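## Task

Get the green and the yellow supplement bottles upright onto the top of the two-door cabinet beside arm3, with each base fully resting on that top. The tray must finish empty in the arm1/arm2 room and away from the wall opening. The drink can must finish upright on the same furniture top it starts on. A tray carrying something rolls along one lane on its own, and an empty tray rolls back along the other. The task fails if the green bottle, yellow bottle or drink can contacts a roller lane while no gripper holds it. Anything that stays in place only because a robot is holding it does not count. At the end, release everything and move the arms away.

## Robot and tools

Robots: four identical i2rt Big YAM arms named arm1, arm2, arm3 and arm4. arm1 and arm2 share one room; arm3 and arm4 are in the other, where the two-door cabinet stands, and a wall with an opening separates them. A tray travels between rooms on two roller lanes: loaded it rolls one way on its own, empty it rolls back on the other. Each arm has six revolute joints, a two-finger gripper and a wrist camera that, with joints 1 and 6 at 0 and the hand level and forward, sits above the hand looking toward the fingertips. Reach is roughly 1.0 m from the joint1 axis. Two fixed room cameras exist: cam_arm1_arm2 and cam_arm3_arm4. Wrist cameras are arm1_cam_wrist to arm4_cam_wrist (504x504 fisheye); room cameras are 672x504.

Frames: one shared scene frame, origin on the floor, +z up. The hand point is midway between the fingertips; its z axis runs along the fingers and the fingers close along its y axis. Foot poses are not printed.

execute_actions(actions, cameras): actions is a list holding one action or nothing (an empty list just returns state and images). The action is an object keyed by arm name; each arm takes a single key "joints", a dictionary of absolute target values (not offsets) by joint name. Joint keys and ranges: joint1_rad -2.879 to 2.879 (base yaw, positive counter-clockwise seen from above, 0 faces the foot's direction); joint2_rad 0 to 3.141 (shoulder, 0 has the upper arm pointing backward, increasing lifts it up then forward); joint3_rad 0 to 3.019 (elbow, 0 folded, increasing opens); joint4_rad -1.692 to 1.57 (hand pitch, positive tips fingers up); joint5_rad -1.57 to 1.57 (hand yaw, positive to the arm's right); joint6_rad -2.094 to 2.094 (hand roll, positive clockwise viewed from behind the hand). Angles are radians. gripper_m is the fingertip gap in metres, 0 to 0.093; closing on an object squeezes with up to about 50-62 N per pad. Done tolerances are ±0.045, ±0.14, ±0.09, ±0.055, ±0.03, ±0.035 rad and ±0.003 m respectively. All arms named in one action start together and finish independently; joints run at different speeds, so the hand may sweep a wide path. Any joint or arm you omit may keep pushing to an old target. An unknown key or out-of-range number rejects the whole call and nothing moves. cameras: list of camera names, or "all"/null/omitted for all, [] for none; the "pictures" line lists image order.

wait(seconds): 0 to 10; commands nothing, returns state and images. zoom_image(camera, region): region [x0, y0, x1, y1] in pixels of that camera's latest full image, top-left origin, at most 504 by 504. read_manual(section): only "licences"; moves nothing. finished_scene(scene): integer 1 or 2, ends that scene permanently after the last command is held, and reports success plus the next scene's task. Replying without any tool call ends all remaining scenes.

Result lines: joint_positions gives current readings. joint_status reports per joint how the last accepted action ended: "off_target" (stopped short, may still push), "contact_stop" or "time_out" (the joint now holds where it stopped; a timed-out joint may keep a target a bounded distance ahead and keep pushing), "not_followed" (a self/inter-arm collision check withheld the arm's targets; they may be retried with later actions; the gripper part still runs). A "joint command not followed" line, often with "cause:", signals that check. on_its_own lists what this call didn't command; "held at" is the held target, not the position. To relieve a pushing joint, send it its reported position. Very small target changes may not move a joint. Joints bearing a load sag. MOTOR HOT appears from 85 °C; at 100 °C an OVER-TEMPERATURE FAULT drops that arm and affected keys show "limit_stop_at_motor_heat" — resend targets afterward. Heat builds while holding loads, even while you think, and partly carries into the next scene. After a reported stop, later motion calls in the same reply are skipped.

Cautions: the arms don't stop on contact and can push hard; avoid pressing arms against each other (fails and ends the run) or hitting them, since the clearance check may act late and ignores fingers, gripper housings and wrist cameras. Don't drop, slam or knock objects, and never let anything leave the work area or reach the floor. Keep the listed bottles and can off the roller lanes unless gripped. Loose objects may occasionally get a brief push. The simulation keeps running while you reason; the arms hold the last command meanwhile. Finish with grippers open and arms withdrawn, items standing on their own.

Each tool is called after "Emit:" in YAML: its name, and indented under it one key for each argument.

## Session

Emit:
execute_actions:
  actions: []

Scene clock: 0.00 s.
Motor temperatures (°C, as the motors report them): arm1=[29 25 25 26 26 25] | arm2=[28 27 27 26 26 25] | arm3=[28 25 26 28 26 25] | arm4=[29 27 26 26 28 26]
arm1.joint_positions: joint1_rad=+0.211 joint2_rad=+0.446 joint3_rad=+1.330 joint4_rad=-1.525 joint5_rad=+0.266 joint6_rad=+0.750 gripper_m=+0.095
arm1.joint_status: not commanded
arm1.hand: x=-1.1443 y=-0.4550 z=+1.4254 quat_wxyz=(-0.252, +0.379, -0.800, -0.390) (m; scene frame)
arm2.joint_positions: joint1_rad=+0.381 joint2_rad=+0.403 joint3_rad=+1.445 joint4_rad=-1.618 joint5_rad=+0.278 joint6_rad=+0.533 gripper_m=+0.095
arm2.joint_status: not commanded
arm2.hand: x=-1.6671 y=+0.1217 z=+1.4320 quat_wxyz=(-0.481, -0.126, -0.861, -0.103) (m; scene frame)
arm3.joint_positions: joint1_rad=+0.630 joint2_rad=+0.531 joint3_rad=+1.368 joint4_rad=-1.275 joint5_rad=-0.053 joint6_rad=-0.650 gripper_m=+0.095
arm3.joint_status: not commanded
arm3.hand: x=+0.9998 y=-0.4365 z=+1.4862 quat_wxyz=(-0.368, +0.836, -0.109, -0.393) (m; scene frame)
arm4.joint_positions: joint1_rad=-0.088 joint2_rad=+0.616 joint3_rad=+1.694 joint4_rad=-1.583 joint5_rad=-0.116 joint6_rad=+0.192 gripper_m=+0.094
arm4.joint_status: not commanded
arm4.hand: x=+1.6024 y=+0.1235 z=+1.4968 quat_wxyz=(+0.057, +0.856, -0.110, -0.503) (m; scene frame)
pictures: arm1_cam_wrist, arm2_cam_wrist, arm3_cam_wrist, arm4_cam_wrist, cam_arm1_arm2, cam_arm3_arm4
Images, in order (width x height): arm1_cam_wrist 504x504, arm2_cam_wrist 504x504, arm3_cam_wrist 504x504, arm4_cam_wrist 504x504, cam_arm1_arm2 672x504, cam_arm3_arm4 672x504.

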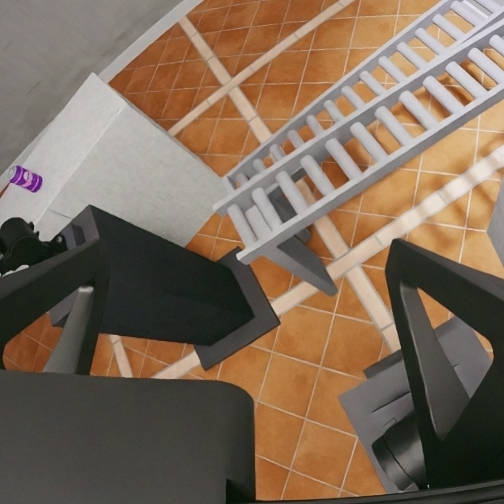

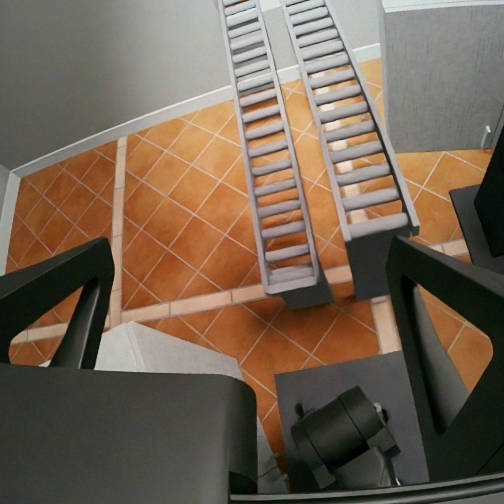

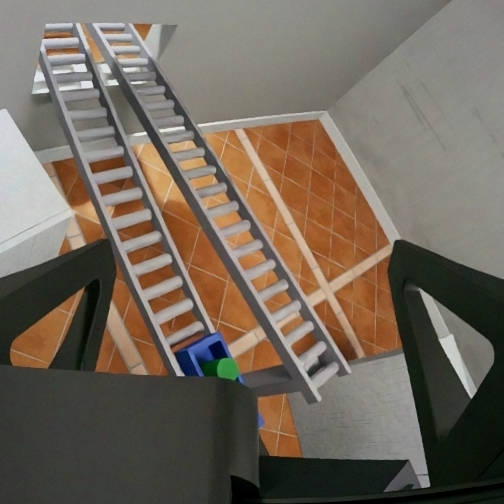

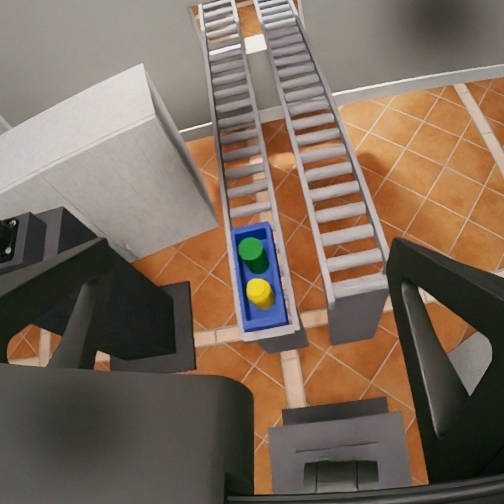

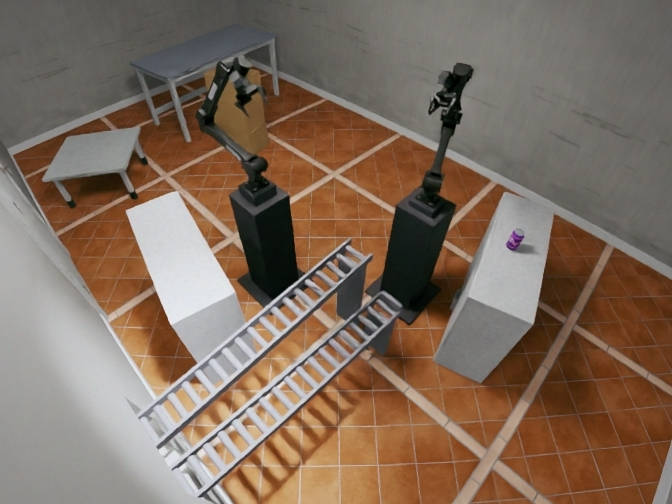

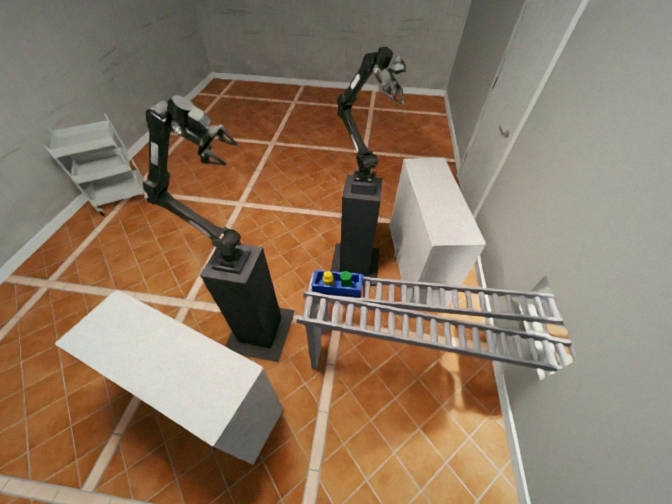

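Emit:
execute_actions:
  actions:
    - {"arm3":{"joints":{"joint1_rad":0,"joint2_rad":1.61,"joint3_rad":1.32,"joint4_rad":-1.28,"joint5_rad":0,"joint6_rad":0}}}
  cameras: ["arm3_cam_wrist","cam_arm3_arm4","arm4_cam_wrist"]

Scene clock: 2.57 s.
Motor temperatures (°C, as the motors report them): arm1=[29 25 26 26 26 25] | arm2=[28 27 27 26 26 25] | arm3=[28 25 27 28 26 25] | arm4=[29 27 26 26 28 26]
arm1.joint_positions: joint1_rad=+0.211 joint2_rad=+0.446 joint3_rad=+1.330 joint4_rad=-1.525 joint5_rad=+0.266 joint6_rad=+0.750 gripper_m=+0.095
arm1.joint_status: not commanded
arm1.hand: x=-1.1443 y=-0.4550 z=+1.4254 quat_wxyz=(-0.252, +0.379, -0.800, -0.390) (m; scene frame)
arm2.joint_positions: joint1_rad=+0.381 joint2_rad=+0.403 joint3_rad=+1.445 joint4_rad=-1.618 joint5_rad=+0.278 joint6_rad=+0.533 gripper_m=+0.095
arm2.joint_status: not commanded
arm2.hand: x=-1.6671 y=+0.1217 z=+1.4320 quat_wxyz=(-0.481, -0.126, -0.861, -0.103) (m; scene frame)
arm3.joint_positions: joint1_rad=-0.002 joint2_rad=+1.626 joint3_rad=+1.302 joint4_rad=-1.275 joint5_rad=-0.002 joint6_rad=-0.013 gripper_m=+0.095
arm3.joint_status: all done
arm3.hand: x=+1.1296 y=-0.1341 z=+1.0628 quat_wxyz=(+0.012, +0.710, -0.704, +0.008) (m; scene frame)
arm4.joint_positions: joint1_rad=-0.088 joint2_rad=+0.616 joint3_rad=+1.694 joint4_rad=-1.583 joint5_rad=-0.116 joint6_rad=+0.192 gripper_m=+0.094
arm4.joint_status: not commanded
arm4.hand: x=+1.6024 y=+0.1235 z=+1.4968 quat_wxyz=(+0.057, +0.856, -0.110, -0.503) (m; scene frame)
pictures: arm3_cam_wrist, arm4_cam_wrist, cam_arm3_arm4
Images, in order (width x height): arm3_cam_wrist 504x504, arm4_cam_wrist 504x504, cam_arm3_arm4 672x504.

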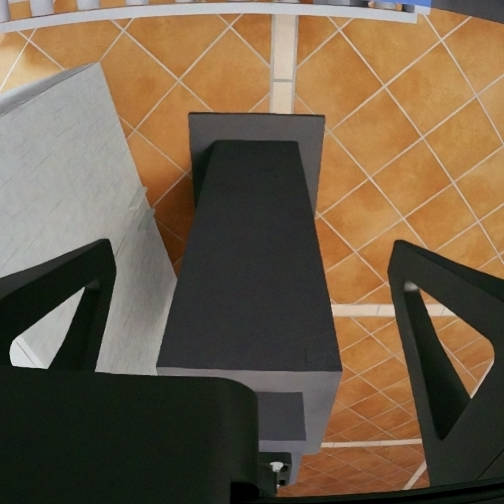

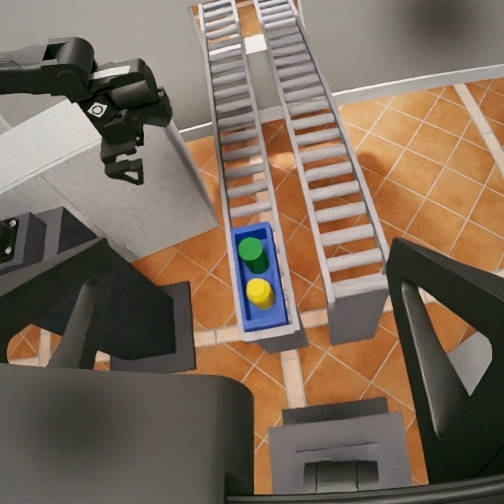

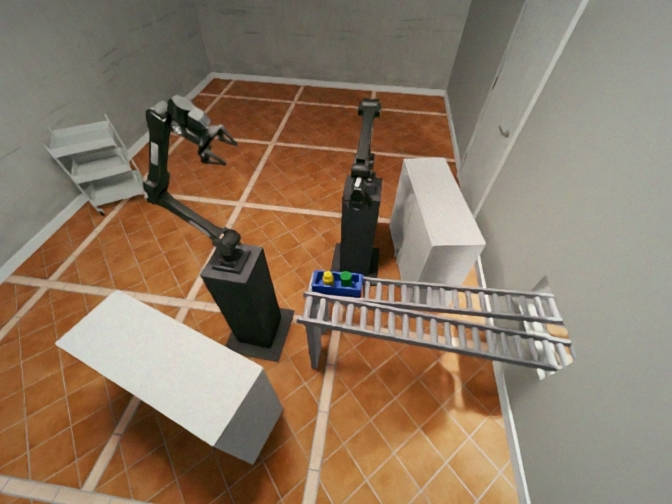

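Emit:
execute_actions:
  actions:
    - {"arm3":{"joints":{"joint4_rad":-0.5}}}
  cameras: ["arm3_cam_wrist"]

Emit:
execute_actions:
  actions:
    - {"arm3":{"joints":{"joint2_rad":1.9,"joint4_rad":-0.21}}}
  cameras: ["arm3_cam_wrist"]

Scene clock: 4.27 s.
Motor temperatures (°C, as the motors report them): arm1=[29 25 27 26 26 25] | arm2=[28 27 28 26 26 25] | arm3=[28 26 27 28 26 25] | arm4=[29 27 27 26 28 26]
arm1.joint_positions: joint1_rad=+0.211 joint2_rad=+0.446 joint3_rad=+1.330 joint4_rad=-1.525 joint5_rad=+0.266 joint6_rad=+0.750 gripper_m=+0.095
arm1.joint_status: not commanded
arm1.hand: x=-1.1443 y=-0.4550 z=+1.4254 quat_wxyz=(-0.252, +0.379, -0.800, -0.390) (m; scene frame)
arm2.joint_positions: joint1_rad=+0.381 joint2_rad=+0.403 joint3_rad=+1.445 joint4_rad=-1.618 joint5_rad=+0.278 joint6_rad=+0.533 gripper_m=+0.095
arm2.joint_status: not commanded
arm2.hand: x=-1.6671 y=+0.1217 z=+1.4320 quat_wxyz=(-0.481, -0.126, -0.861, -0.103) (m; scene frame)
arm3.joint_positions: joint1_rad=-0.002 joint2_rad=+1.626 joint3_rad=+1.302 joint4_rad=-0.519 joint5_rad=-0.002 joint6_rad=-0.013 gripper_m=+0.095
arm3.joint_status: all done
arm3.hand: x=+1.1304 y=+0.0366 z=+1.1249 quat_wxyz=(-0.252, +0.664, -0.658, -0.251) (m; scene frame)
arm4.joint_positions: joint1_rad=-0.088 joint2_rad=+0.616 joint3_rad=+1.694 joint4_rad=-1.583 joint5_rad=-0.116 joint6_rad=+0.192 gripper_m=+0.094
arm4.joint_status: not commanded
arm4.hand: x=+1.6024 y=+0.1235 z=+1.4968 quat_wxyz=(+0.057, +0.856, -0.110, -0.503) (m; scene frame)
pictures: arm3_cam_wrist
Images, in order (width x height): arm3_cam_wrist 504x504.

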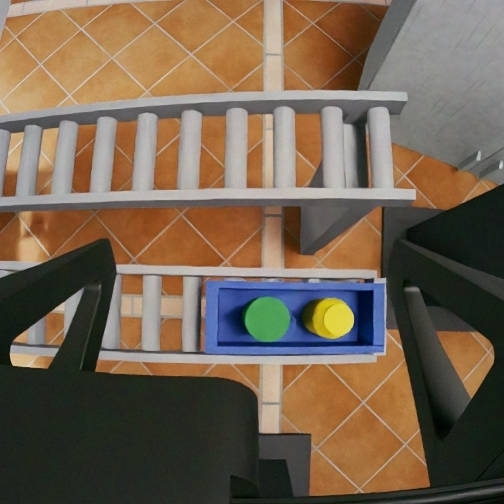

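Scene clock: 5.63 s.
Motor temperatures (°C, as the motors report them): arm1=[29 25 27 26 26 25] | arm2=[28 27 28 26 26 25] | arm3=[28 26 28 28 26 25] | arm4=[29 27 27 26 28 26]
arm1.joint_positions: joint1_rad=+0.211 joint2_rad=+0.446 joint3_rad=+1.330 joint4_rad=-1.525 joint5_rad=+0.266 joint6_rad=+0.750 gripper_m=+0.095
arm1.joint_status: not commanded
arm1.hand: x=-1.1443 y=-0.4550 z=+1.4254 quat_wxyz=(-0.252, +0.379, -0.800, -0.390) (m; scene frame)
arm2.joint_positions: joint1_rad=+0.381 joint2_rad=+0.403 joint3_rad=+1.445 joint4_rad=-1.618 joint5_rad=+0.278 joint6_rad=+0.533 gripper_m=+0.095
arm2.joint_status: not commanded
arm2.hand: x=-1.6671 y=+0.1217 z=+1.4320 quat_wxyz=(-0.481, -0.126, -0.861, -0.103) (m; scene frame)
arm3.joint_positions: joint1_rad=-0.002 joint2_rad=+1.912 joint3_rad=+1.296 joint4_rad=-0.226 joint5_rad=-0.002 joint6_rad=-0.013 gripper_m=+0.095
arm3.joint_status: all done
arm3.hand: x=+1.1302 y=+0.0882 z=+0.9852 quat_wxyz=(-0.252, +0.664, -0.658, -0.251) (m; scene frame)
arm4.joint_positions: joint1_rad=-0.088 joint2_rad=+0.616 joint3_rad=+1.694 joint4_rad=-1.583 joint5_rad=-0.116 joint6_rad=+0.192 gripper_m=+0.094
arm4.joint_status: not commanded
arm4.hand: x=+1.6024 y=+0.1235 z=+1.4968 quat_wxyz=(+0.057, +0.856, -0.110, -0.503) (m; scene frame)
pictures: arm3_cam_wrist
Images, in order (width x height): arm3_cam_wrist 504x504.

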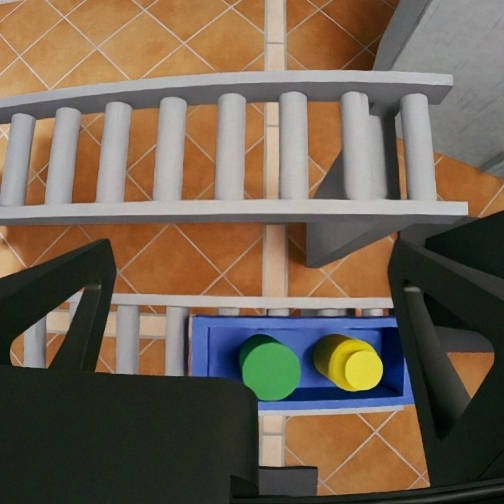

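Emit:
execute_actions:
  actions:
    - {"arm3":{"joints":{"joint1_rad":-0.035,"joint2_rad":2.2,"joint3_rad":1.47,"joint4_rad":-0.8,"joint6_rad":-0.03}}}
  cameras: ["arm3_cam_wrist","cam_arm3_arm4","arm4_cam_wrist"]

Scene clock: 7.63 s.
Motor temperatures (°C, as the motors report them): arm1=[29 25 27 26 26 25] | arm2=[28 27 28 26 26 25] | arm3=[28 26 28 28 26 25] | arm4=[29 27 27 26 28 26]
arm1.joint_positions: joint1_rad=+0.211 joint2_rad=+0.446 joint3_rad=+1.330 joint4_rad=-1.525 joint5_rad=+0.266 joint6_rad=+0.750 gripper_m=+0.095
arm1.joint_status: not commanded
arm1.hand: x=-1.1443 y=-0.4550 z=+1.4254 quat_wxyz=(-0.252, +0.379, -0.800, -0.390) (m; scene frame)
arm2.joint_positions: joint1_rad=+0.381 joint2_rad=+0.403 joint3_rad=+1.445 joint4_rad=-1.618 joint5_rad=+0.278 joint6_rad=+0.533 gripper_m=+0.095
arm2.joint_status: not commanded
arm2.hand: x=-1.6671 y=+0.1217 z=+1.4320 quat_wxyz=(-0.481, -0.126, -0.861, -0.103) (m; scene frame)
arm3.joint_positions: joint1_rad=-0.029 joint2_rad=+2.217 joint3_rad=+1.446 joint4_rad=-0.791 joint5_rad=-0.002 joint6_rad=-0.017 gripper_m=+0.095
arm3.joint_status: all done
arm3.hand: x=+1.1450 y=-0.0200 z=+0.8050 quat_wxyz=(-0.001, +0.702, -0.712, -0.005) (m; scene frame)
arm4.joint_positions: joint1_rad=-0.088 joint2_rad=+0.616 joint3_rad=+1.694 joint4_rad=-1.583 joint5_rad=-0.116 joint6_rad=+0.192 gripper_m=+0.094
arm4.joint_status: not commanded
arm4.hand: x=+1.6024 y=+0.1235 z=+1.4968 quat_wxyz=(+0.057, +0.856, -0.110, -0.503) (m; scene frame)
pictures: arm3_cam_wrist, arm4_cam_wrist, cam_arm3_arm4
Images, in order (width x height): arm3_cam_wrist 504x504, arm4_cam_wrist 504x504, cam_arm3_arm4 672x504.

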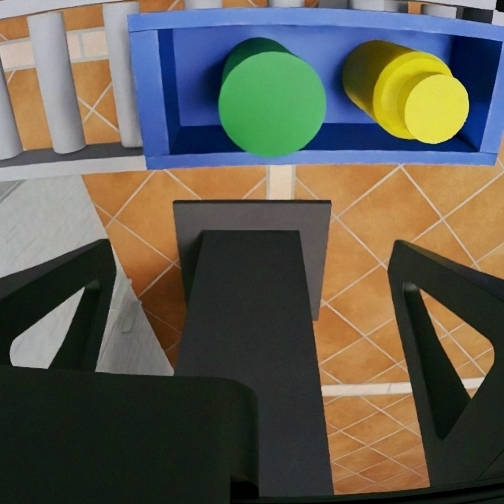

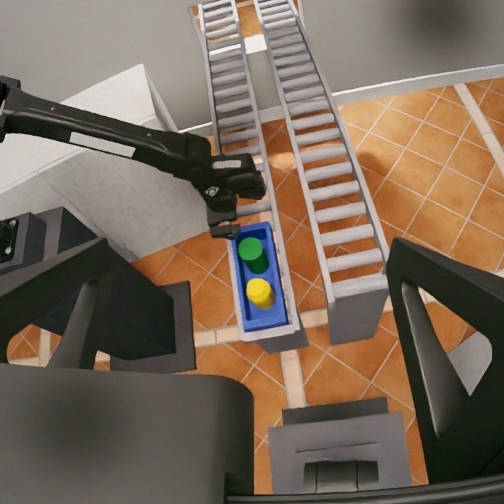

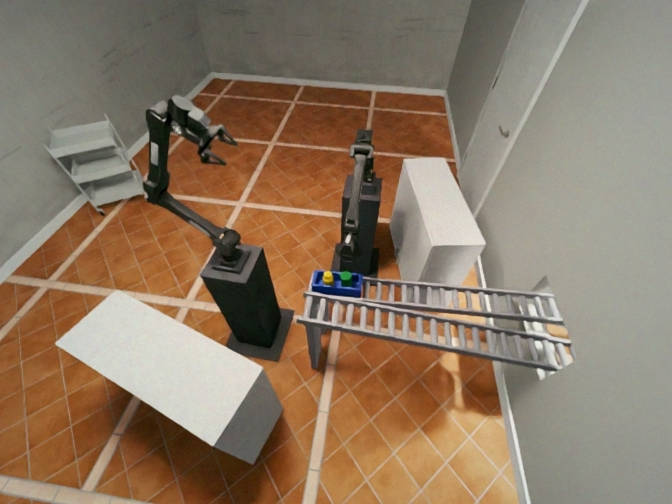

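Emit:
execute_actions:
  actions:
    - {"arm3":{"joints":{"joint1_rad":-0.055,"joint2_rad":2.41,"joint3_rad":1.56,"joint4_rad":-0.67,"joint6_rad":-0.06}}}
  cameras: ["arm3_cam_wrist","arm4_cam_wrist"]

Scene clock: 9.30 s.
Motor temperatures (°C, as the motors report them): arm1=[29 25 28 26 26 25] | arm2=[28 27 28 26 26 25] | arm3=[28 27 28 28 26 25] | arm4=[29 27 27 26 28 26]
arm1.joint_positions: joint1_rad=+0.211 joint2_rad=+0.446 joint3_rad=+1.330 joint4_rad=-1.525 joint5_rad=+0.266 joint6_rad=+0.750 gripper_m=+0.095
arm1.joint_status: not commanded
arm1.hand: x=-1.1443 y=-0.4550 z=+1.4254 quat_wxyz=(-0.252, +0.379, -0.800, -0.390) (m; scene frame)
arm2.joint_positions: joint1_rad=+0.381 joint2_rad=+0.403 joint3_rad=+1.445 joint4_rad=-1.618 joint5_rad=+0.278 joint6_rad=+0.533 gripper_m=+0.095
arm2.joint_status: not commanded
arm2.hand: x=-1.6671 y=+0.1217 z=+1.4320 quat_wxyz=(-0.481, -0.126, -0.861, -0.103) (m; scene frame)
arm3.joint_positions: joint1_rad=-0.047 joint2_rad=+2.432 joint3_rad=+1.545 joint4_rad=-0.676 joint5_rad=-0.002 joint6_rad=-0.047 gripper_m=+0.095
arm3.joint_status: all done
arm3.hand: x=+1.1559 y=-0.0046 z=+0.7084 quat_wxyz=(-0.001, +0.706, -0.708, -0.004) (m; scene frame)
arm4.joint_positions: joint1_rad=-0.088 joint2_rad=+0.616 joint3_rad=+1.694 joint4_rad=-1.583 joint5_rad=-0.116 joint6_rad=+0.192 gripper_m=+0.094
arm4.joint_status: not commanded
arm4.hand: x=+1.6024 y=+0.1235 z=+1.4968 quat_wxyz=(+0.057, +0.856, -0.110, -0.503) (m; scene frame)
pictures: arm3_cam_wrist, arm4_cam_wrist
Images, in order (width x height): arm3_cam_wrist 504x504, arm4_cam_wrist 504x504.

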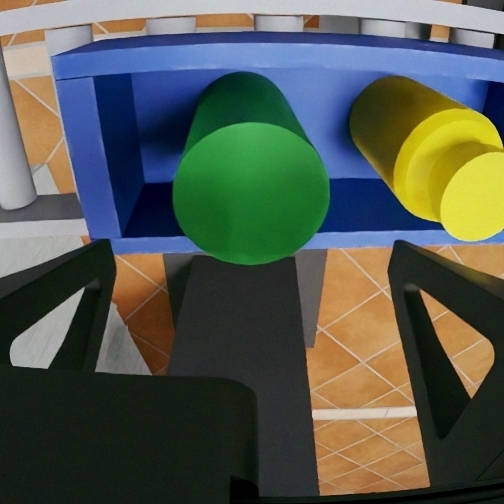

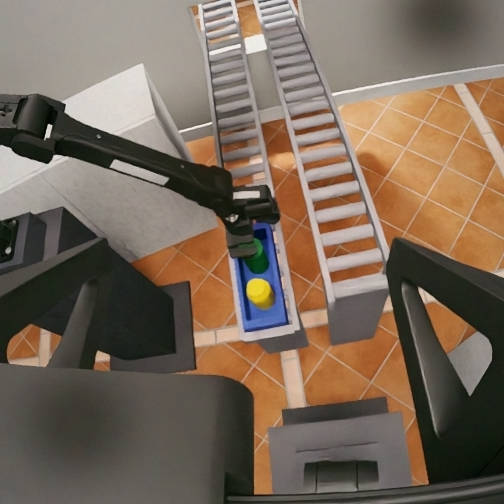

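Emit:
execute_actions:
  actions:
    - {"arm3":{"joints":{"joint2_rad":2.59,"joint3_rad":1.62,"joint4_rad":-0.56}}}
  cameras: ["arm3_cam_wrist","arm4_cam_wrist"]

Emit:
execute_actions:
  actions:
    - {"arm3":{"joints":{"gripper_m":0.04}}}
  cameras: ["arm3_cam_wrist"]

Scene clock: 10.83 s.
Motor temperatures (°C, as the motors report them): arm1=[29 25 28 26 26 25] | arm2=[28 27 29 26 26 25] | arm3=[28 27 28 28 26 25] | arm4=[29 27 28 26 28 26]
arm1.joint_positions: joint1_rad=+0.211 joint2_rad=+0.446 joint3_rad=+1.330 joint4_rad=-1.525 joint5_rad=+0.266 joint6_rad=+0.750 gripper_m=+0.095
arm1.joint_status: not commanded
arm1.hand: x=-1.1443 y=-0.4550 z=+1.4254 quat_wxyz=(-0.252, +0.379, -0.800, -0.390) (m; scene frame)
arm2.joint_positions: joint1_rad=+0.381 joint2_rad=+0.403 joint3_rad=+1.445 joint4_rad=-1.618 joint5_rad=+0.278 joint6_rad=+0.533 gripper_m=+0.095
arm2.joint_status: not commanded
arm2.hand: x=-1.6671 y=+0.1217 z=+1.4320 quat_wxyz=(-0.481, -0.126, -0.861, -0.103) (m; scene frame)
arm3.joint_positions: joint1_rad=-0.047 joint2_rad=+2.613 joint3_rad=+1.606 joint4_rad=-0.566 joint5_rad=-0.002 joint6_rad=-0.047 gripper_m=+0.095
arm3.joint_status: all done
arm3.hand: x=+1.1551 y=-0.0143 z=+0.6191 quat_wxyz=(+0.003, +0.706, -0.708, -0.001) (m; scene frame)
arm4.joint_positions: joint1_rad=-0.088 joint2_rad=+0.616 joint3_rad=+1.694 joint4_rad=-1.583 joint5_rad=-0.116 joint6_rad=+0.192 gripper_m=+0.094
arm4.joint_status: not commanded
arm4.hand: x=+1.6024 y=+0.1235 z=+1.4968 quat_wxyz=(+0.057, +0.856, -0.110, -0.503) (m; scene frame)
pictures: arm3_cam_wrist, arm4_cam_wrist
Images, in order (width x height): arm3_cam_wrist 504x504, arm4_cam_wrist 504x504.

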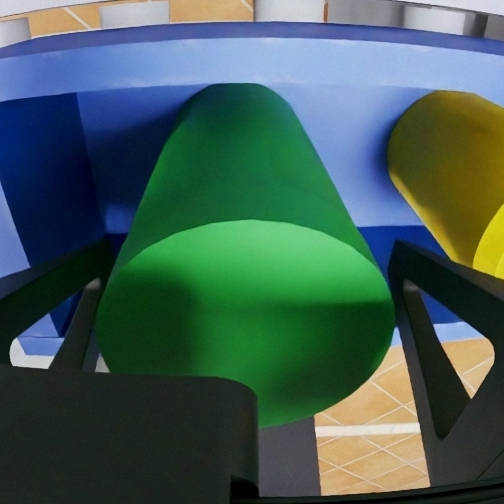

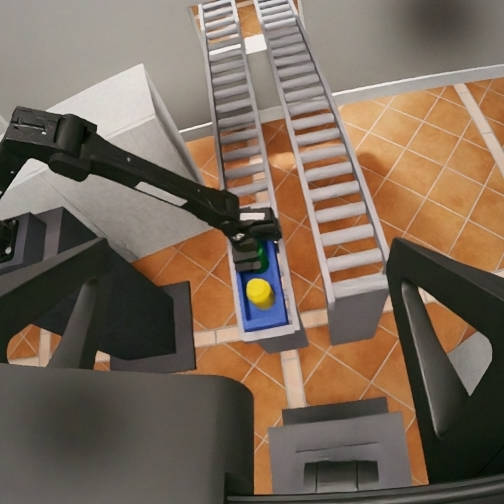

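Scene clock: 11.43 s.
Motor temperatures (°C, as the motors report them): arm1=[29 25 28 26 26 25] | arm2=[28 27 29 26 26 25] | arm3=[28 27 28 28 26 25] | arm4=[29 27 28 26 28 26]
arm1.joint_positions: joint1_rad=+0.211 joint2_rad=+0.446 joint3_rad=+1.330 joint4_rad=-1.525 joint5_rad=+0.266 joint6_rad=+0.750 gripper_m=+0.095
arm1.joint_status: not commanded
arm1.hand: x=-1.1443 y=-0.4550 z=+1.4254 quat_wxyz=(-0.252, +0.379, -0.800, -0.390) (m; scene frame)
arm2.joint_positions: joint1_rad=+0.381 joint2_rad=+0.403 joint3_rad=+1.445 joint4_rad=-1.618 joint5_rad=+0.278 joint6_rad=+0.533 gripper_m=+0.095
arm2.joint_status: not commanded
arm2.hand: x=-1.6671 y=+0.1217 z=+1.4320 quat_wxyz=(-0.481, -0.126, -0.861, -0.103) (m; scene frame)
arm3.joint_positions: joint1_rad=-0.048 joint2_rad=+2.613 joint3_rad=+1.606 joint4_rad=-0.566 joint5_rad=-0.001 joint6_rad=-0.048 gripper_m=+0.065
arm3.joint_status: gripper_m off_target (ended at +0.065, target +0.040)
arm3.hand: x=+1.1555 y=-0.0144 z=+0.6191 quat_wxyz=(+0.002, +0.707, -0.708, +0.000) (m; scene frame)
arm4.joint_positions: joint1_rad=-0.088 joint2_rad=+0.616 joint3_rad=+1.694 joint4_rad=-1.583 joint5_rad=-0.116 joint6_rad=+0.192 gripper_m=+0.094
arm4.joint_status: not commanded
arm4.hand: x=+1.6024 y=+0.1235 z=+1.4968 quat_wxyz=(+0.057, +0.856, -0.110, -0.503) (m; scene frame)
pictures: arm3_cam_wrist
Images, in order (width x height): arm3_cam_wrist 504x504.

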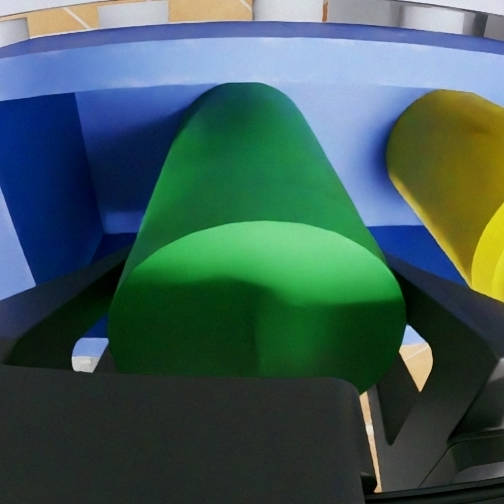

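Lift, then go up and swing over the cabinet.

Emit:
execute_actions:
  actions:
    - {"arm3":{"joints":{"joint2_rad":2.2,"joint3_rad":1.47,"joint4_rad":-0.81}}}
  cameras: []

Emit:
execute_actions:
  actions:
    - {"arm3":{"joints":{"joint2_rad":1.59,"joint3_rad":1.35,"joint4_rad":-1.3}}}
  cameras: ["cam_arm3_arm4"]

Emit:
execute_actions:
  actions:
    - {"arm3":{"joints":{"joint1_rad":1.5}}}
  cameras: ["cam_arm3_arm4","arm3_cam_wrist","arm4_cam_wrist"]

Scene clock: 13.13 s.
Motor temperatures (°C, as the motors report them): arm1=[29 25 28 26 26 25] | arm2=[28 27 29 26 26 25] | arm3=[28 28 28 28 26 25] | arm4=[29 27 28 26 28 26]
arm1.joint_positions: joint1_rad=+0.211 joint2_rad=+0.446 joint3_rad=+1.330 joint4_rad=-1.525 joint5_rad=+0.266 joint6_rad=+0.750 gripper_m=+0.095
arm1.joint_status: not commanded
arm1.hand: x=-1.1443 y=-0.4550 z=+1.4254 quat_wxyz=(-0.252, +0.379, -0.800, -0.390) (m; scene frame)
arm2.joint_positions: joint1_rad=+0.381 joint2_rad=+0.403 joint3_rad=+1.445 joint4_rad=-1.618 joint5_rad=+0.278 joint6_rad=+0.533 gripper_m=+0.095
arm2.joint_status: not commanded
arm2.hand: x=-1.6671 y=+0.1217 z=+1.4320 quat_wxyz=(-0.481, -0.126, -0.861, -0.103) (m; scene frame)
arm3.joint_positions: joint1_rad=-0.048 joint2_rad=+2.224 joint3_rad=+1.458 joint4_rad=-0.804 joint5_rad=-0.001 joint6_rad=-0.048 gripper_m=+0.065
arm3.joint_status: all done
arm3.hand: x=+1.1557 y=-0.0195 z=+0.8040 quat_wxyz=(+0.002, +0.707, -0.708, -0.001) (m; scene frame)
arm4.joint_positions: joint1_rad=-0.088 joint2_rad=+0.616 joint3_rad=+1.694 joint4_rad=-1.583 joint5_rad=-0.116 joint6_rad=+0.192 gripper_m=+0.094
arm4.joint_status: not commanded
arm4.hand: x=+1.6024 y=+0.1235 z=+1.4968 quat_wxyz=(+0.057, +0.856, -0.110, -0.503) (m; scene frame)
pictures: none
No camera images: the call's "cameras" was empty. Leave "cameras" out to get every camera's image.

Scene clock: 14.80 s.
Motor temperatures (°C, as the motors report them): arm1=[29 25 29 26 26 25] | arm2=[28 27 29 26 26 25] | arm3=[28 28 29 28 26 25] | arm4=[29 27 28 26 28 26]
arm1.joint_positions: joint1_rad=+0.211 joint2_rad=+0.446 joint3_rad=+1.330 joint4_rad=-1.525 joint5_rad=+0.266 joint6_rad=+0.750 gripper_m=+0.095
arm1.joint_status: not commanded
arm1.hand: x=-1.1443 y=-0.4550 z=+1.4254 quat_wxyz=(-0.252, +0.379, -0.800, -0.390) (m; scene frame)
arm2.joint_positions: joint1_rad=+0.381 joint2_rad=+0.403 joint3_rad=+1.445 joint4_rad=-1.618 joint5_rad=+0.278 joint6_rad=+0.533 gripper_m=+0.095
arm2.joint_status: not commanded
arm2.hand: x=-1.6671 y=+0.1217 z=+1.4320 quat_wxyz=(-0.481, -0.126, -0.861, -0.103) (m; scene frame)
arm3.joint_positions: joint1_rad=-0.048 joint2_rad=+1.612 joint3_rad=+1.318 joint4_rad=-1.294 joint5_rad=-0.001 joint6_rad=-0.048 gripper_m=+0.065
arm3.joint_status: all done
arm3.hand: x=+1.1509 y=-0.1340 z=+1.0744 quat_wxyz=(+0.008, +0.707, -0.708, +0.005) (m; scene frame)
arm4.joint_positions: joint1_rad=-0.088 joint2_rad=+0.616 joint3_rad=+1.694 joint4_rad=-1.583 joint5_rad=-0.116 joint6_rad=+0.192 gripper_m=+0.094
arm4.joint_status: not commanded
arm4.hand: x=+1.6024 y=+0.1235 z=+1.4968 quat_wxyz=(+0.057, +0.856, -0.110, -0.503) (m; scene frame)
pictures: cam_arm3_arm4
Images, in order (width x height): cam_arm3_arm4 672x504.

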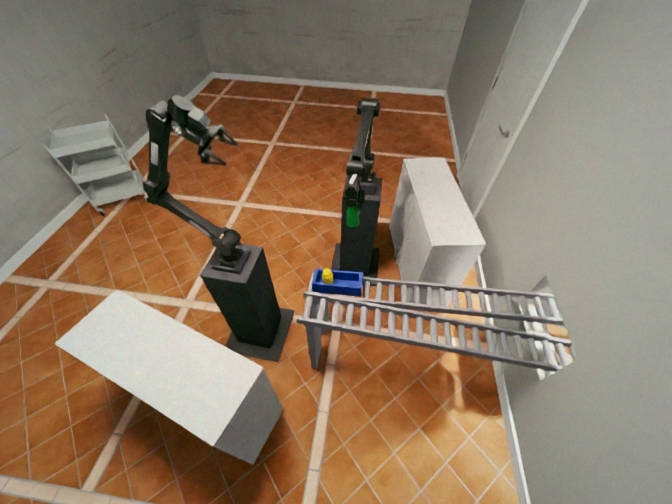

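Scene clock: 16.63 s.
Motor temperatures (°C, as the motors report them): arm1=[29 25 29 26 26 25] | arm2=[28 27 29 26 26 25] | arm3=[28 28 29 28 26 25] | arm4=[29 27 28 26 28 26]
arm1.joint_positions: joint1_rad=+0.211 joint2_rad=+0.446 joint3_rad=+1.330 joint4_rad=-1.525 joint5_rad=+0.266 joint6_rad=+0.750 gripper_m=+0.095
arm1.joint_status: not commanded
arm1.hand: x=-1.1443 y=-0.4550 z=+1.4254 quat_wxyz=(-0.252, +0.379, -0.800, -0.390) (m; scene frame)
arm2.joint_positions: joint1_rad=+0.381 joint2_rad=+0.403 joint3_rad=+1.445 joint4_rad=-1.618 joint5_rad=+0.278 joint6_rad=+0.533 gripper_m=+0.095
arm2.joint_status: not commanded
arm2.hand: x=-1.6671 y=+0.1217 z=+1.4320 quat_wxyz=(-0.481, -0.126, -0.861, -0.103) (m; scene frame)
arm3.joint_positions: joint1_rad=+1.504 joint2_rad=+1.612 joint3_rad=+1.318 joint4_rad=-1.294 joint5_rad=-0.002 joint6_rad=-0.050 gripper_m=+0.065
arm3.joint_status: all done
arm3.hand: x=+0.6623 y=-0.5680 z=+1.0762 quat_wxyz=(+0.002, +1.000, -0.009, +0.007) (m; scene frame)
arm4.joint_positions: joint1_rad=-0.088 joint2_rad=+0.616 joint3_rad=+1.694 joint4_rad=-1.583 joint5_rad=-0.116 joint6_rad=+0.192 gripper_m=+0.094
arm4.joint_status: not commanded
arm4.hand: x=+1.6024 y=+0.1235 z=+1.4968 quat_wxyz=(+0.057, +0.856, -0.110, -0.503) (m; scene frame)
pictures: arm3_cam_wrist, arm4_cam_wrist, cam_arm3_arm4
Images, in order (width x height): arm3_cam_wrist 504x504, arm4_cam_wrist 504x504, cam_arm3_arm4 672x504.

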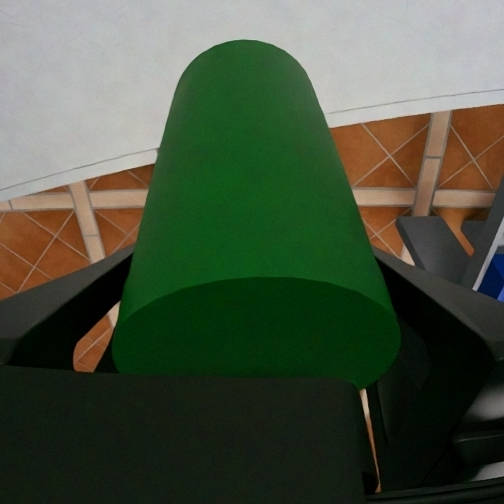

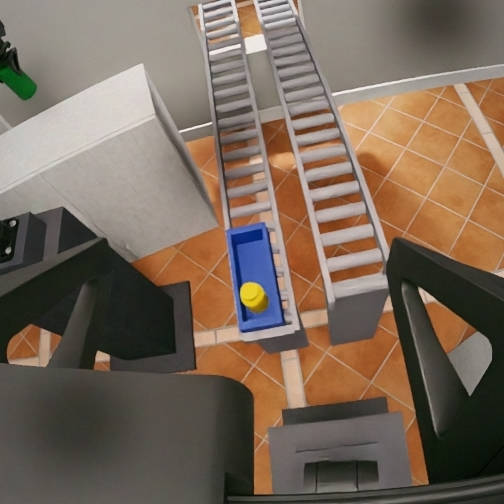

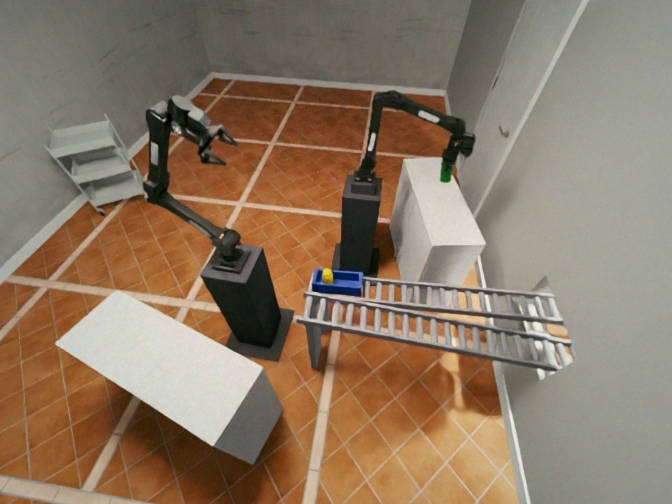

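Emit:
execute_actions:
  actions:
    - {"arm3":{"joints":{"joint2_rad":2.01,"joint3_rad":1.585,"joint4_rad":-1.23}}}
  cameras: ["cam_arm3_arm4","arm3_cam_wrist","arm4_cam_wrist"]

Emit:
zoom_image:
  camera: "cam_arm3_arm4"
  region: [380, 110, 520, 260]

Scene clock: 18.37 s.
Motor temperatures (°C, as the motors report them): arm1=[29 25 29 26 26 25] | arm2=[28 27 29 26 26 25] | arm3=[28 28 29 28 26 25] | arm4=[29 27 28 26 28 26]
arm1.joint_positions: joint1_rad=+0.211 joint2_rad=+0.446 joint3_rad=+1.330 joint4_rad=-1.525 joint5_rad=+0.266 joint6_rad=+0.750 gripper_m=+0.095
arm1.joint_status: not commanded
arm1.hand: x=-1.1443 y=-0.4550 z=+1.4254 quat_wxyz=(-0.252, +0.379, -0.800, -0.390) (m; scene frame)
arm2.joint_positions: joint1_rad=+0.381 joint2_rad=+0.403 joint3_rad=+1.445 joint4_rad=-1.618 joint5_rad=+0.278 joint6_rad=+0.533 gripper_m=+0.095
arm2.joint_status: not commanded
arm2.hand: x=-1.6671 y=+0.1217 z=+1.4320 quat_wxyz=(-0.481, -0.126, -0.861, -0.103) (m; scene frame)
arm3.joint_positions: joint1_rad=+1.504 joint2_rad=+2.041 joint3_rad=+1.546 joint4_rad=-1.228 joint5_rad=-0.002 joint6_rad=-0.050 gripper_m=+0.065
arm3.joint_status: all done
arm3.hand: x=+0.5757 y=-0.5622 z=+0.9399 quat_wxyz=(+0.006, +0.997, -0.009, +0.074) (m; scene frame)
arm4.joint_positions: joint1_rad=-0.088 joint2_rad=+0.616 joint3_rad=+1.694 joint4_rad=-1.583 joint5_rad=-0.116 joint6_rad=+0.192 gripper_m=+0.094
arm4.joint_status: not commanded
arm4.hand: x=+1.6024 y=+0.1235 z=+1.4968 quat_wxyz=(+0.057, +0.856, -0.110, -0.503) (m; scene frame)
pictures: arm3_cam_wrist, arm4_cam_wrist, cam_arm3_arm4
Images, in order (width x height): arm3_cam_wrist 504x504, arm4_cam_wrist 504x504, cam_arm3_arm4 672x504.

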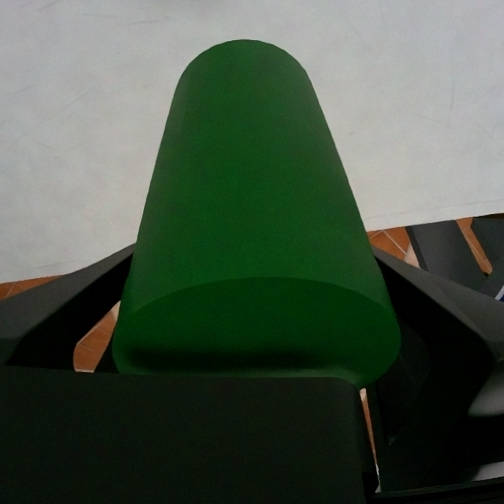

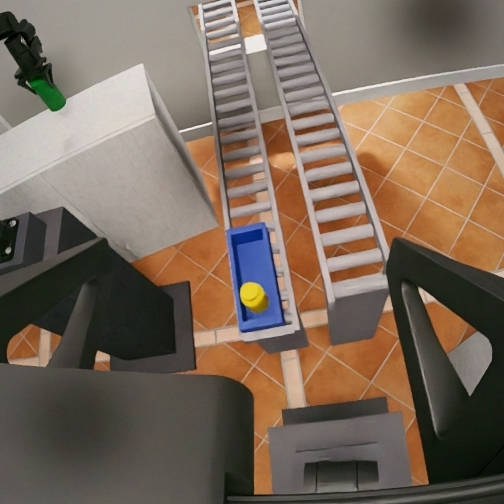

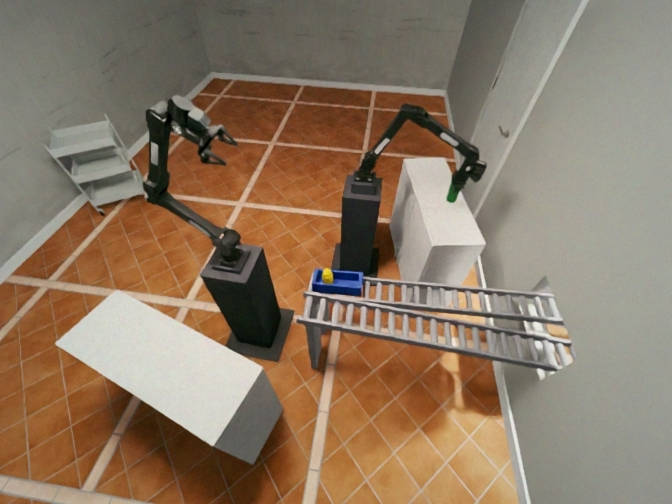

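Region (380, 110, 520, 260) of cam_arm3_arm4's 672x504 image, scaled by 3.360, with more detail than that image has; it fills the left 470 columns of this view, and the rest is white.

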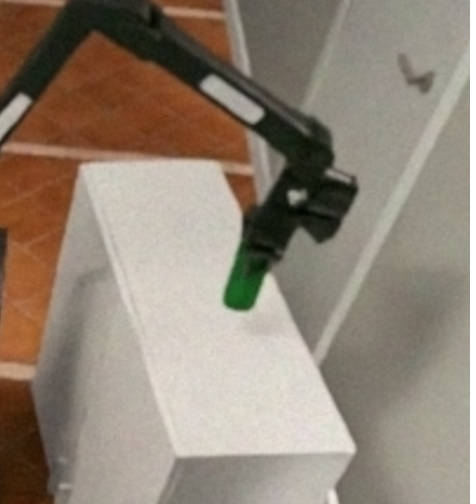

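Emit:
execute_actions:
  actions:
    - {"arm3":{"joints":{"joint2_rad":2.06,"joint3_rad":1.435,"joint4_rad":-1.075}}}
  cameras: ["cam_arm3_arm4","arm3_cam_wrist"]

Emit:
zoom_image:
  camera: "cam_arm3_arm4"
  region: [380, 110, 520, 260]

Scene clock: 19.63 s.
Motor temperatures (°C, as the motors report them): arm1=[29 25 29 26 26 25] | arm2=[28 27 29 26 26 25] | arm3=[28 28 30 28 26 25] | arm4=[29 27 28 26 28 26]
arm1.joint_positions: joint1_rad=+0.211 joint2_rad=+0.446 joint3_rad=+1.330 joint4_rad=-1.525 joint5_rad=+0.266 joint6_rad=+0.750 gripper_m=+0.095
arm1.joint_status: not commanded
arm1.hand: x=-1.1443 y=-0.4550 z=+1.4254 quat_wxyz=(-0.252, +0.379, -0.800, -0.390) (m; scene frame)
arm2.joint_positions: joint1_rad=+0.381 joint2_rad=+0.403 joint3_rad=+1.445 joint4_rad=-1.618 joint5_rad=+0.278 joint6_rad=+0.533 gripper_m=+0.095
arm2.joint_status: not commanded
arm2.hand: x=-1.6671 y=+0.1217 z=+1.4320 quat_wxyz=(-0.481, -0.126, -0.861, -0.103) (m; scene frame)
arm3.joint_positions: joint1_rad=+1.504 joint2_rad=+2.091 joint3_rad=+1.415 joint4_rad=-1.082 joint5_rad=-0.002 joint6_rad=-0.050 gripper_m=+0.065
arm3.joint_status: all done
arm3.hand: x=+0.6071 y=-0.5644 z=+0.8718 quat_wxyz=(+0.007, +0.996, -0.009, +0.092) (m; scene frame)
arm4.joint_positions: joint1_rad=-0.088 joint2_rad=+0.616 joint3_rad=+1.694 joint4_rad=-1.583 joint5_rad=-0.116 joint6_rad=+0.192 gripper_m=+0.094
arm4.joint_status: not commanded
arm4.hand: x=+1.6024 y=+0.1235 z=+1.4968 quat_wxyz=(+0.057, +0.856, -0.110, -0.503) (m; scene frame)
pictures: arm3_cam_wrist, cam_arm3_arm4
Images, in order (width x height): arm3_cam_wrist 504x504, cam_arm3_arm4 672x504.

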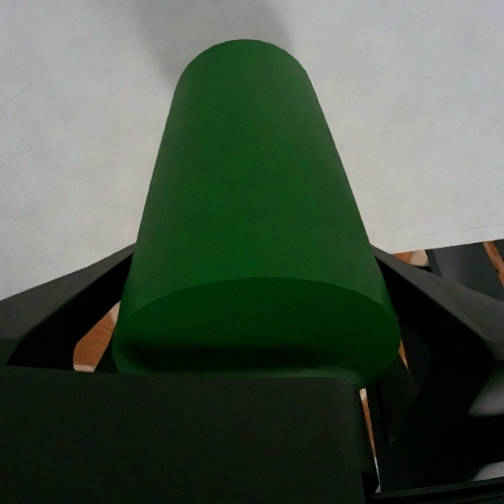

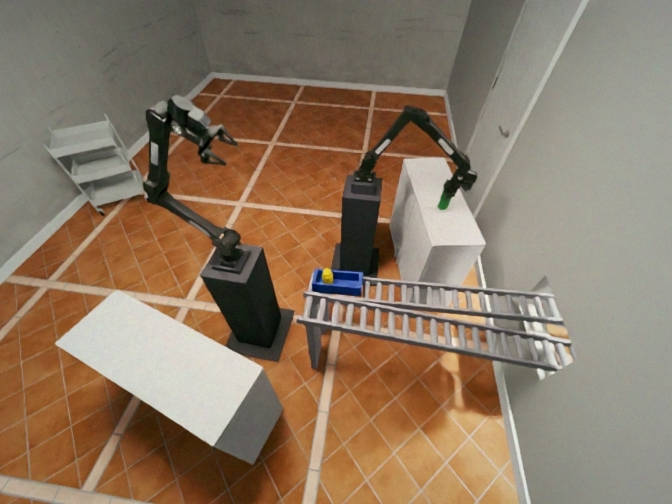

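Region (380, 110, 520, 260) of cam_arm3_arm4's 672x504 image, scaled by 3.360, with more detail than that image has; it fills the left 470 columns of this view, and the rest is white.

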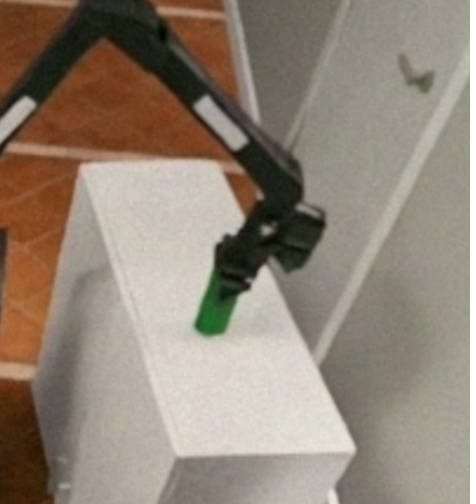

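Close. Lower ~1.5 cm.

Emit:
execute_actions:
  actions:
    - {"arm3":{"joints":{"joint2_rad":2.095,"joint4_rad":-1.05}}}
  cameras: ["arm3_cam_wrist"]

Scene clock: 20.50 s.
Motor temperatures (°C, as the motors report them): arm1=[29 25 29 26 26 25] | arm2=[28 28 29 26 26 25] | arm3=[28 28 30 28 26 25] | arm4=[29 27 28 26 28 26]
arm1.joint_positions: joint1_rad=+0.211 joint2_rad=+0.446 joint3_rad=+1.330 joint4_rad=-1.525 joint5_rad=+0.266 joint6_rad=+0.750 gripper_m=+0.095
arm1.joint_status: not commanded
arm1.hand: x=-1.1443 y=-0.4550 z=+1.4254 quat_wxyz=(-0.252, +0.379, -0.800, -0.390) (m; scene frame)
arm2.joint_positions: joint1_rad=+0.381 joint2_rad=+0.403 joint3_rad=+1.445 joint4_rad=-1.618 joint5_rad=+0.278 joint6_rad=+0.533 gripper_m=+0.095
arm2.joint_status: not commanded
arm2.hand: x=-1.6671 y=+0.1217 z=+1.4320 quat_wxyz=(-0.481, -0.126, -0.861, -0.103) (m; scene frame)
arm3.joint_positions: joint1_rad=+1.504 joint2_rad=+2.106 joint3_rad=+1.415 joint4_rad=-1.057 joint5_rad=-0.002 joint6_rad=-0.050 gripper_m=+0.065
arm3.joint_status: all done
arm3.hand: x=+0.6038 y=-0.5642 z=+0.8632 quat_wxyz=(+0.007, +0.996, -0.009, +0.087) (m; scene frame)
arm4.joint_positions: joint1_rad=-0.088 joint2_rad=+0.616 joint3_rad=+1.694 joint4_rad=-1.583 joint5_rad=-0.116 joint6_rad=+0.192 gripper_m=+0.094
arm4.joint_status: not commanded
arm4.hand: x=+1.6024 y=+0.1235 z=+1.4968 quat_wxyz=(+0.057, +0.856, -0.110, -0.503) (m; scene frame)
pictures: arm3_cam_wrist
Images, in order (width x height): arm3_cam_wrist 504x504.

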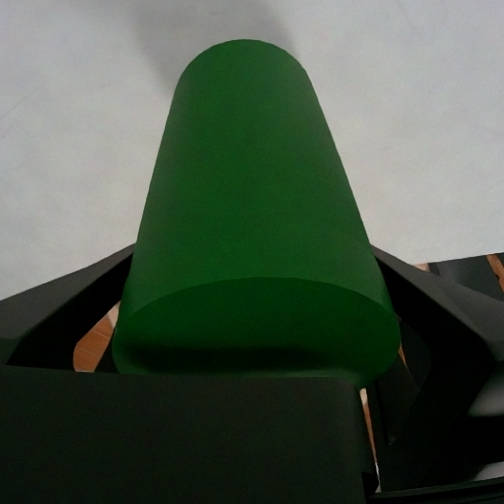

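Ambiguous; a bit more.

Emit:
execute_actions:
  actions:
    - {"arm3":{"joints":{"joint2_rad":2.125}}}
  cameras: ["arm3_cam_wrist"]

Scene clock: 21.33 s.
Motor temperatures (°C, as the motors report them): arm1=[29 25 29 26 26 25] | arm2=[28 28 30 26 26 25] | arm3=[28 28 30 28 26 25] | arm4=[29 27 28 26 28 26]
arm1.joint_positions: joint1_rad=+0.211 joint2_rad=+0.446 joint3_rad=+1.330 joint4_rad=-1.525 joint5_rad=+0.266 joint6_rad=+0.750 gripper_m=+0.095
arm1.joint_status: not commanded
arm1.hand: x=-1.1443 y=-0.4550 z=+1.4254 quat_wxyz=(-0.252, +0.379, -0.800, -0.390) (m; scene frame)
arm2.joint_positions: joint1_rad=+0.381 joint2_rad=+0.403 joint3_rad=+1.445 joint4_rad=-1.618 joint5_rad=+0.278 joint6_rad=+0.533 gripper_m=+0.095
arm2.joint_status: not commanded
arm2.hand: x=-1.6671 y=+0.1217 z=+1.4320 quat_wxyz=(-0.481, -0.126, -0.861, -0.103) (m; scene frame)
arm3.joint_positions: joint1_rad=+1.504 joint2_rad=+2.133 joint3_rad=+1.415 joint4_rad=-1.055 joint5_rad=-0.002 joint6_rad=-0.050 gripper_m=+0.065
arm3.joint_status: all done
arm3.hand: x=+0.6086 y=-0.5645 z=+0.8497 quat_wxyz=(+0.007, +0.995, -0.009, +0.099) (m; scene frame)
arm4.joint_positions: joint1_rad=-0.088 joint2_rad=+0.616 joint3_rad=+1.694 joint4_rad=-1.583 joint5_rad=-0.116 joint6_rad=+0.192 gripper_m=+0.094
arm4.joint_status: not commanded
arm4.hand: x=+1.6024 y=+0.1235 z=+1.4968 quat_wxyz=(+0.057, +0.856, -0.110, -0.503) (m; scene frame)
pictures: arm3_cam_wrist
Images, in order (width x height): arm3_cam_wrist 504x504.

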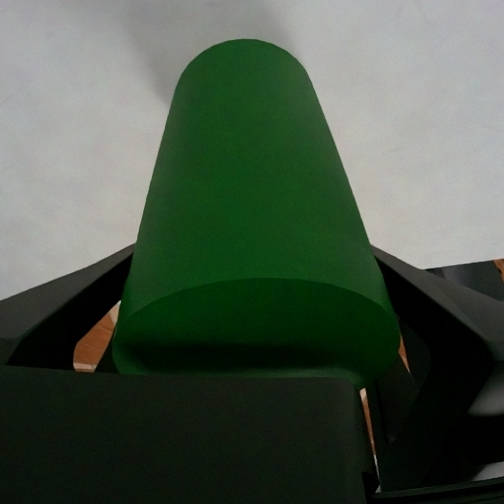

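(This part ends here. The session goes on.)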